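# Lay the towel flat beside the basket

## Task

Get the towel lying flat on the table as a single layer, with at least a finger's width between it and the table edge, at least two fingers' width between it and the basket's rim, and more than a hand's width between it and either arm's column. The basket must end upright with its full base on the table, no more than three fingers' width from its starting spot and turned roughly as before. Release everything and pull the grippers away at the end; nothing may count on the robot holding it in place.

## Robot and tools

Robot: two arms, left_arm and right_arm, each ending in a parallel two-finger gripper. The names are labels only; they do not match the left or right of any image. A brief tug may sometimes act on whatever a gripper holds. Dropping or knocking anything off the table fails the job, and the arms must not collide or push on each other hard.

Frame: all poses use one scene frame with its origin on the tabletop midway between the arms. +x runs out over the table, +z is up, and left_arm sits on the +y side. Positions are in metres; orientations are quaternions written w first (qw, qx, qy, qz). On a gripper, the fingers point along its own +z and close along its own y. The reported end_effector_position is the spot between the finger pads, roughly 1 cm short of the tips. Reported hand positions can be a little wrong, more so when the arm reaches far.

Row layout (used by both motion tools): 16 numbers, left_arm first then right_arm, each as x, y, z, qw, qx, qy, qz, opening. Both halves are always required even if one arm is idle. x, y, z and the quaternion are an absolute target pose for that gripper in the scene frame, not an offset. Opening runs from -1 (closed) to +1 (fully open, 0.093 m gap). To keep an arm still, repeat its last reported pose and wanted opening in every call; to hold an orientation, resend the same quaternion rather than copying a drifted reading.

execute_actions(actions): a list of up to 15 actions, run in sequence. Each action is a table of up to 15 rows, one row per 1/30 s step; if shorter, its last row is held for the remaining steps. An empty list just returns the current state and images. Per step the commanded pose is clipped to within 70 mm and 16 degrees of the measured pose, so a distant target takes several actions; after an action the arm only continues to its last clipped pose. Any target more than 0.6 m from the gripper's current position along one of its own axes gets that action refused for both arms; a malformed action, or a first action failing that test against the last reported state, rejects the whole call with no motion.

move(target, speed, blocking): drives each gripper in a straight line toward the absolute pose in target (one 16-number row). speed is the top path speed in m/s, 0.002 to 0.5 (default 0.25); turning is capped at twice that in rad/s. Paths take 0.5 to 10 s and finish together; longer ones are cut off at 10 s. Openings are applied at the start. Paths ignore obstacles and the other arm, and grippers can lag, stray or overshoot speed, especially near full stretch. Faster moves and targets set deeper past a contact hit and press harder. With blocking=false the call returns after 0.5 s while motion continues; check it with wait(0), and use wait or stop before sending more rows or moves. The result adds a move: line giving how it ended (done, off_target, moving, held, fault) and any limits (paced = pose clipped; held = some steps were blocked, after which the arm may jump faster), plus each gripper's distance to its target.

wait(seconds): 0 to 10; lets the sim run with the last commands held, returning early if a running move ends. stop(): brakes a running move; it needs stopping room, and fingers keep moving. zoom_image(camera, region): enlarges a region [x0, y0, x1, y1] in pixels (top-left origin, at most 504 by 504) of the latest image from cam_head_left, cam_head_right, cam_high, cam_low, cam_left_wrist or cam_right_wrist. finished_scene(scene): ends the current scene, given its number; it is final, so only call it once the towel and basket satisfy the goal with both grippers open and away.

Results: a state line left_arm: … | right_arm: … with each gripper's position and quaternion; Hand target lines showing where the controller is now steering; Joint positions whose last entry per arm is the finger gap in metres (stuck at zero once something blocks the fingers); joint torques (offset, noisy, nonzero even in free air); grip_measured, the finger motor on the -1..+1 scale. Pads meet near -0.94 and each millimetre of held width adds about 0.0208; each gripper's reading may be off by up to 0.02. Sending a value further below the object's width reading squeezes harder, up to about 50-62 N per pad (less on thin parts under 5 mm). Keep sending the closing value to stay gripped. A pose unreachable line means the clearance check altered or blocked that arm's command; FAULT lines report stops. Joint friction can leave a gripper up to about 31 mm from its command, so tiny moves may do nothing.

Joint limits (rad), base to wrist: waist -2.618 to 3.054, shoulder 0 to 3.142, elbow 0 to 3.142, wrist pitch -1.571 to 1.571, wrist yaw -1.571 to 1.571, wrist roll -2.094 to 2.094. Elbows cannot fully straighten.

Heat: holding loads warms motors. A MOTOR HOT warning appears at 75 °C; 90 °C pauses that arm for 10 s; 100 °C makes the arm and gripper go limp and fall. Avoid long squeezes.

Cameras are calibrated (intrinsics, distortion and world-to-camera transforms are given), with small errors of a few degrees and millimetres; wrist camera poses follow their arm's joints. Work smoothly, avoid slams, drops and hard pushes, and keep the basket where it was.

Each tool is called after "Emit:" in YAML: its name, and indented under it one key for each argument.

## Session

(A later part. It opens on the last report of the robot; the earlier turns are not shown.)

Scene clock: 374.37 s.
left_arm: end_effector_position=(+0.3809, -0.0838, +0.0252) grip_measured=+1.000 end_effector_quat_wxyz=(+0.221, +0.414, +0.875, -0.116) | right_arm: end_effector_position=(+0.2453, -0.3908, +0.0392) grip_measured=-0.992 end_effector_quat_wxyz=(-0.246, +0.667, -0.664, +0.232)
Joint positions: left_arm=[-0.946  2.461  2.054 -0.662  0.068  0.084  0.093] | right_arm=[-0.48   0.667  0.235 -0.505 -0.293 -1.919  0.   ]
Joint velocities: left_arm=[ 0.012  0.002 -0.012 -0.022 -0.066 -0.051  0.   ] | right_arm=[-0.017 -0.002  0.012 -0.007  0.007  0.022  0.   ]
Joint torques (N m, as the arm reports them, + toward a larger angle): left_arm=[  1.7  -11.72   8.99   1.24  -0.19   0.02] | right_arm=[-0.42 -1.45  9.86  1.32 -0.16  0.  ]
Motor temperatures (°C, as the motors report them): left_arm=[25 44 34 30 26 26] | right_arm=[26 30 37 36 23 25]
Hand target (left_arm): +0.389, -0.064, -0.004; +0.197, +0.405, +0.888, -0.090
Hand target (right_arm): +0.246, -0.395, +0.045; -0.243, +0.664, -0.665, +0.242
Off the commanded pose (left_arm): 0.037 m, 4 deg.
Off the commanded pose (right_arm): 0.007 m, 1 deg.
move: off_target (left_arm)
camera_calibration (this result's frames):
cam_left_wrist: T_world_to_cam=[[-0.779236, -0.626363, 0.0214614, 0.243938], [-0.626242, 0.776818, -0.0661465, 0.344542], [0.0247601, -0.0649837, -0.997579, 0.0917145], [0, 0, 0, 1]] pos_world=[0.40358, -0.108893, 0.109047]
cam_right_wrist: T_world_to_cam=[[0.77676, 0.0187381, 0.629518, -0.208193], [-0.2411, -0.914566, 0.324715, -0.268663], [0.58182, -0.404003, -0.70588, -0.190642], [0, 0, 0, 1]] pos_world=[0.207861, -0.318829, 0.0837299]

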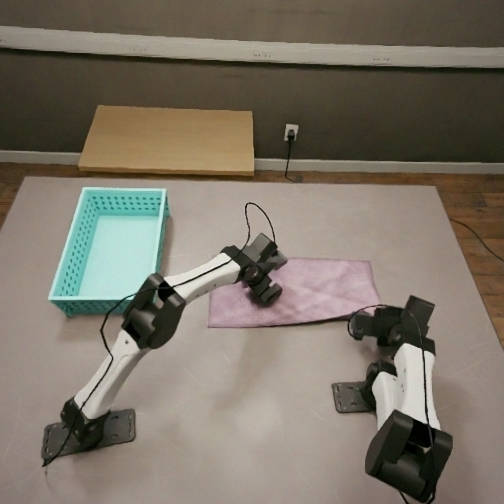

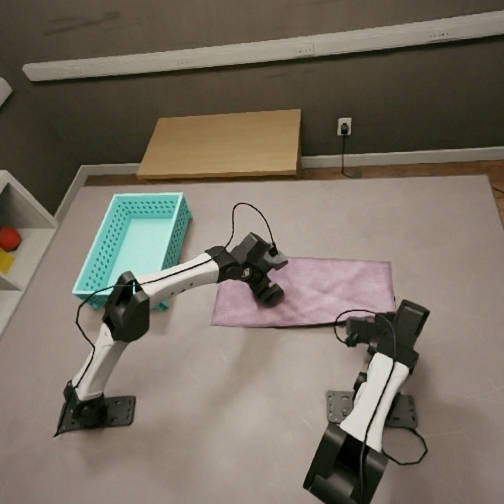

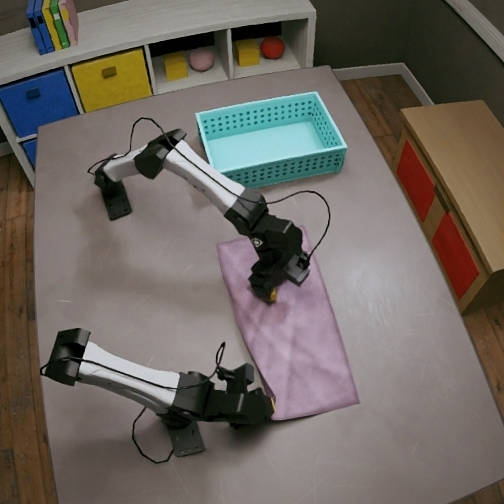

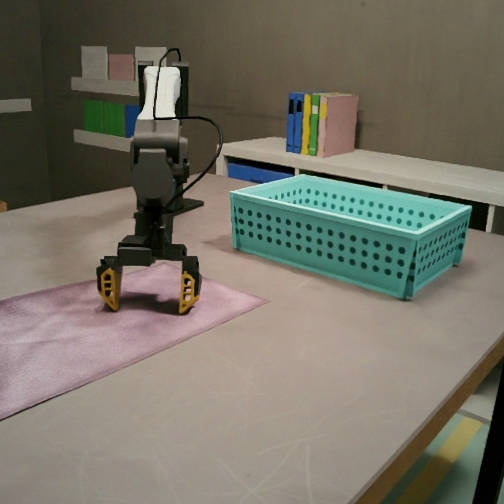

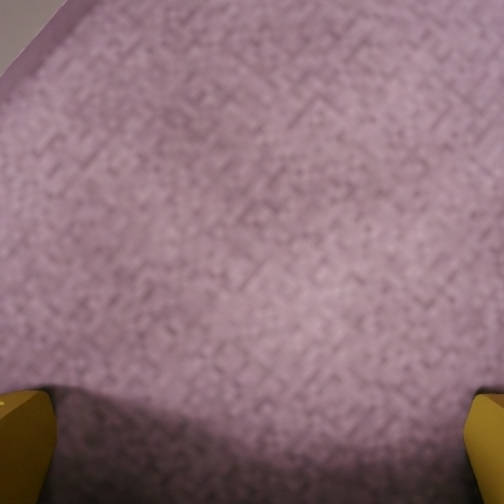

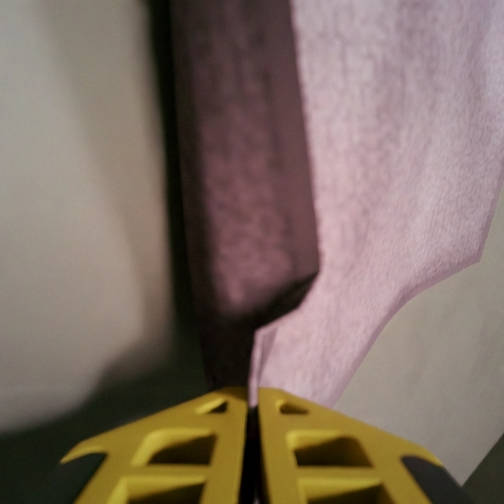

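Emit:
execute_actions:
  actions:
    - [[0.39,-0.065,-0.005,0.196,0.405,0.888,-0.091,1, 0.232,-0.40,0.045,0.242,-0.665,0.665,-0.242,-1]]
    - [[0.39,-0.065,-0.005,0.196,0.405,0.888,-0.091,1, 0.228,-0.40,0.047,0.242,-0.665,0.665,-0.242,0.0]]
    - [[0.385,-0.08,0.05,0.196,0.405,0.888,-0.091,1, 0.21,-0.40,0.09,0.242,-0.665,0.665,-0.242,0.0]]

Emit:
move:
  target: [0.15,0.2,0.2,0.196,0.405,0.888,-0.091,1, 0.2,-0.5,0.2,0.2,-0.3,0.93,0,0.0]
  speed: 0.3

Scene clock: 381.83 s.
left_arm: end_effector_position=(+0.3919, -0.0831, +0.0680) grip_measured=+1.000 end_effector_quat_wxyz=(+0.224, +0.405, +0.880, -0.103) | right_arm: end_effector_position=(+0.2166, -0.4033, +0.0889) grip_measured=-0.003 end_effector_quat_wxyz=(-0.235, +0.659, -0.670, +0.250)
Joint positions: left_arm=[-0.94   2.491  2.281 -0.864  0.042  0.075  0.093] | right_arm=[-0.693  0.507  0.414 -0.874 -0.38  -2.087  0.045]
Joint velocities: left_arm=[-0.002  0.071 -0.022 -0.066  0.022 -0.037  0.   ] | right_arm=[-0.007 -0.061  0.002 -0.227 -0.007 -0.022  0.   ]
Joint torques (N m, as the arm reports them, + toward a larger angle): left_arm=[ -0.63 -13.55  10.16   1.19  -0.05  -0.15] | right_arm=[-0.19 -0.24  9.16  1.21 -0.35 -0.01]
Motor temperatures (°C, as the motors report them): left_arm=[25 45 35 30 26 26] | right_arm=[26 29 38 36 23 25]
Hand target (left_arm): +0.385, -0.079, +0.050; +0.197, +0.405, +0.888, -0.091
Hand target (right_arm): +0.212, -0.400, +0.090; -0.236, +0.659, -0.671, +0.245
Off the commanded pose (left_arm): 0.019 m, 4 deg.
Off the commanded pose (right_arm): 0.007 m, 2 deg.
joint sent to its limit (right arm) — the command would take joint 6 (wrist roll) past its lower limit, so that joint was sent only as far as its limit.
camera_calibration (this result's frames):
cam_left_wrist: T_world_to_cam=[[-0.762306, -0.647209, 0.00317543, 0.244948], [-0.646233, 0.760867, -0.0588675, 0.359729], [0.0356835, -0.0469271, -0.998261, 0.131407], [0, 0, 0, 1]] pos_world=[0.414505, -0.109007, 0.151577]
cam_right_wrist: T_world_to_cam=[[0.770917, 0.0128912, 0.636806, -0.218712], [-0.274886, -0.895158, 0.350898, -0.290328], [0.574565, -0.445562, -0.686549, -0.160811], [0, 0, 0, 1]] pos_world=[0.181198, -0.328722, 0.130748]

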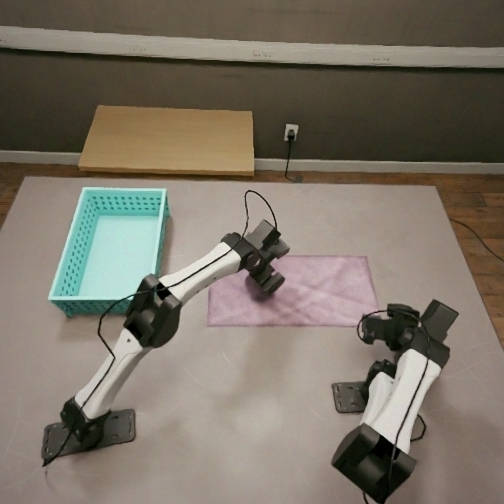

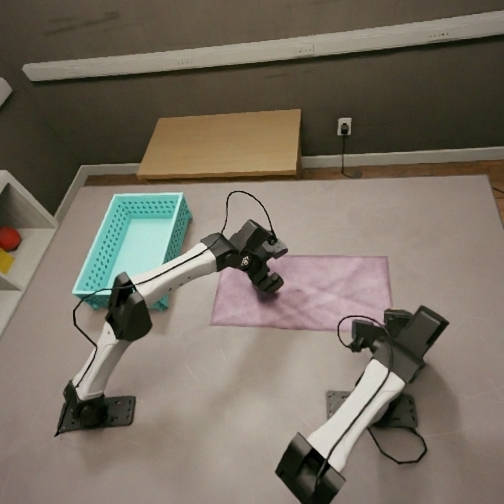

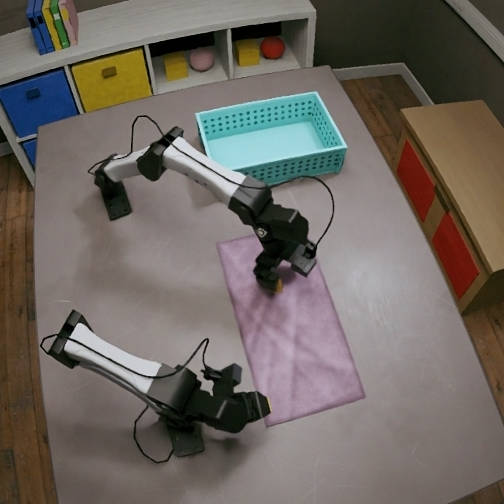

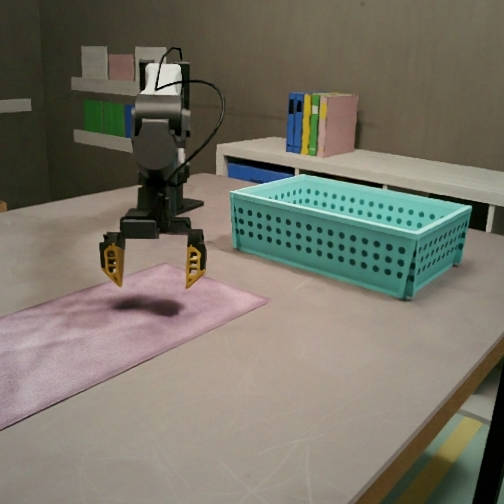

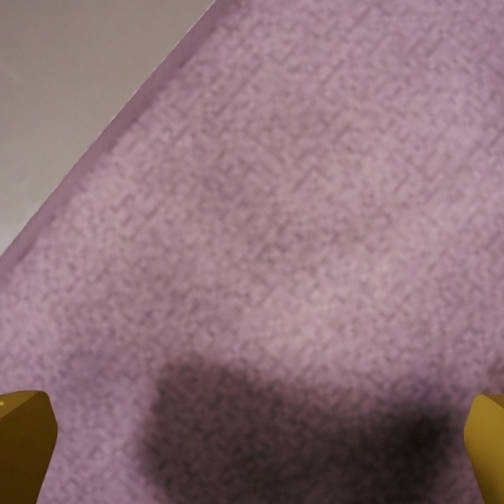

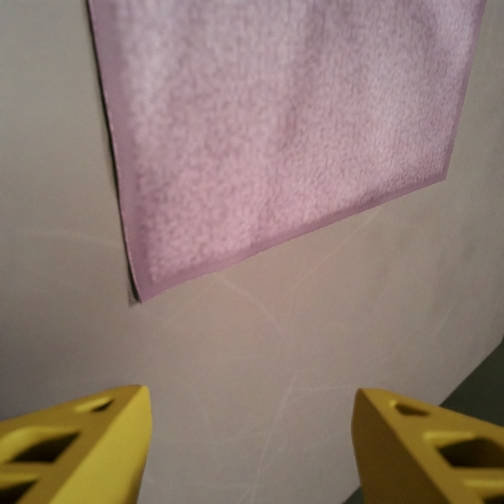

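Scene clock: 384.23 s.
left_arm: end_effector_position=(+0.1533, +0.1919, +0.2040) grip_measured=+1.000 end_effector_quat_wxyz=(+0.210, +0.404, +0.886, -0.090) | right_arm: end_effector_position=(+0.2031, -0.4983, +0.2005) grip_measured=-0.003 end_effector_quat_wxyz=(+0.206, -0.308, +0.929, -0.008)
Joint positions: left_arm=[-0.779  1.054  1.13  -1.194  0.096  0.217  0.093] | right_arm=[-1.1    1.264  1.277 -1.484 -0.403 -1.68   0.045]
Joint velocities: left_arm=[-0.002 -0.002 -0.012 -0.022 -0.022  0.066  0.   ] | right_arm=[-0.002  0.012 -0.007 -0.11   0.007  0.022 -0.   ]
Joint torques (N m, as the arm reports them, + toward a larger angle): left_arm=[ 0.64 -3.42  6.79  1.12  0.17  0.05] | right_arm=[-0.25 -2.17  8.63  0.38 -0.34  0.04]
Motor temperatures (°C, as the motors report them): left_arm=[25 45 35 30 26 26] | right_arm=[26 29 38 36 23 25]
Hand target (left_arm): +0.147, +0.198, +0.199; +0.198, +0.405, +0.888, -0.089
Hand target (right_arm): +0.202, -0.501, +0.201; +0.204, -0.300, +0.932, +0.000
Off the commanded pose (left_arm): 0.010 m, 2 deg.
Off the commanded pose (right_arm): 0.004 m, 1 deg.
move: done
camera_calibration (this result's frames):
cam_left_wrist: T_world_to_cam=[[-0.755525, -0.655073, -0.00778172, 0.24332], [-0.654801, 0.755475, -0.0222298, -0.000860876], [0.020441, -0.0116997, -0.999723, 0.28453], [0, 0, 0, 1]] pos_world=[0.177455, 0.163372, 0.286325]
cam_right_wrist: T_world_to_cam=[[0.587419, -0.797015, 0.140379, -0.544848], [-0.808094, -0.587065, 0.0483689, -0.095749], [0.0438611, -0.141853, -0.988916, 0.200984], [0, 0, 0, 1]] pos_world=[0.233864, -0.461953, 0.279873]

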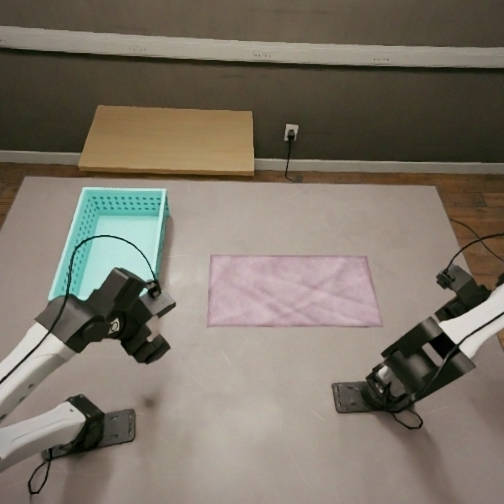

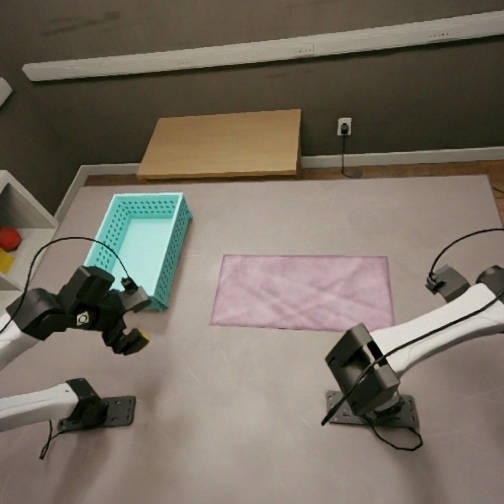

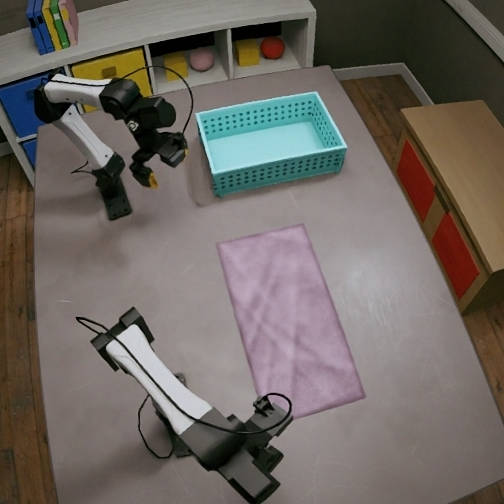

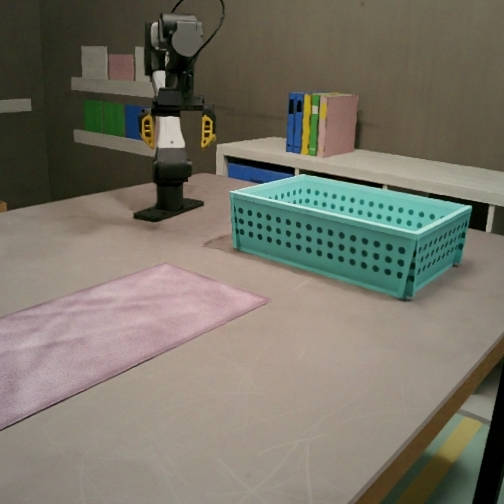

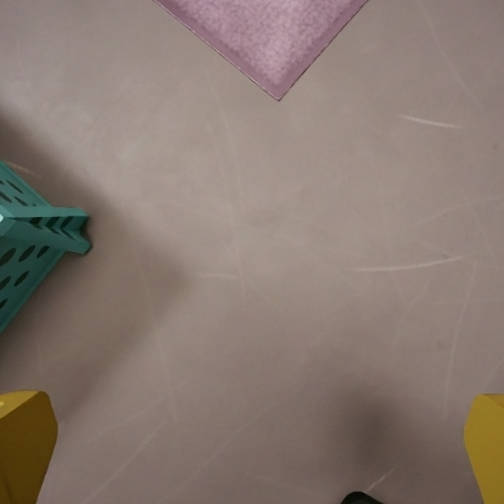

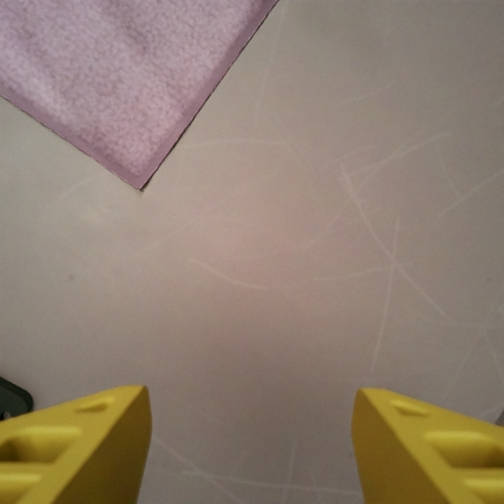

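Emit:
finished_scene:
  scene: 1

The scene is finished: the task was done.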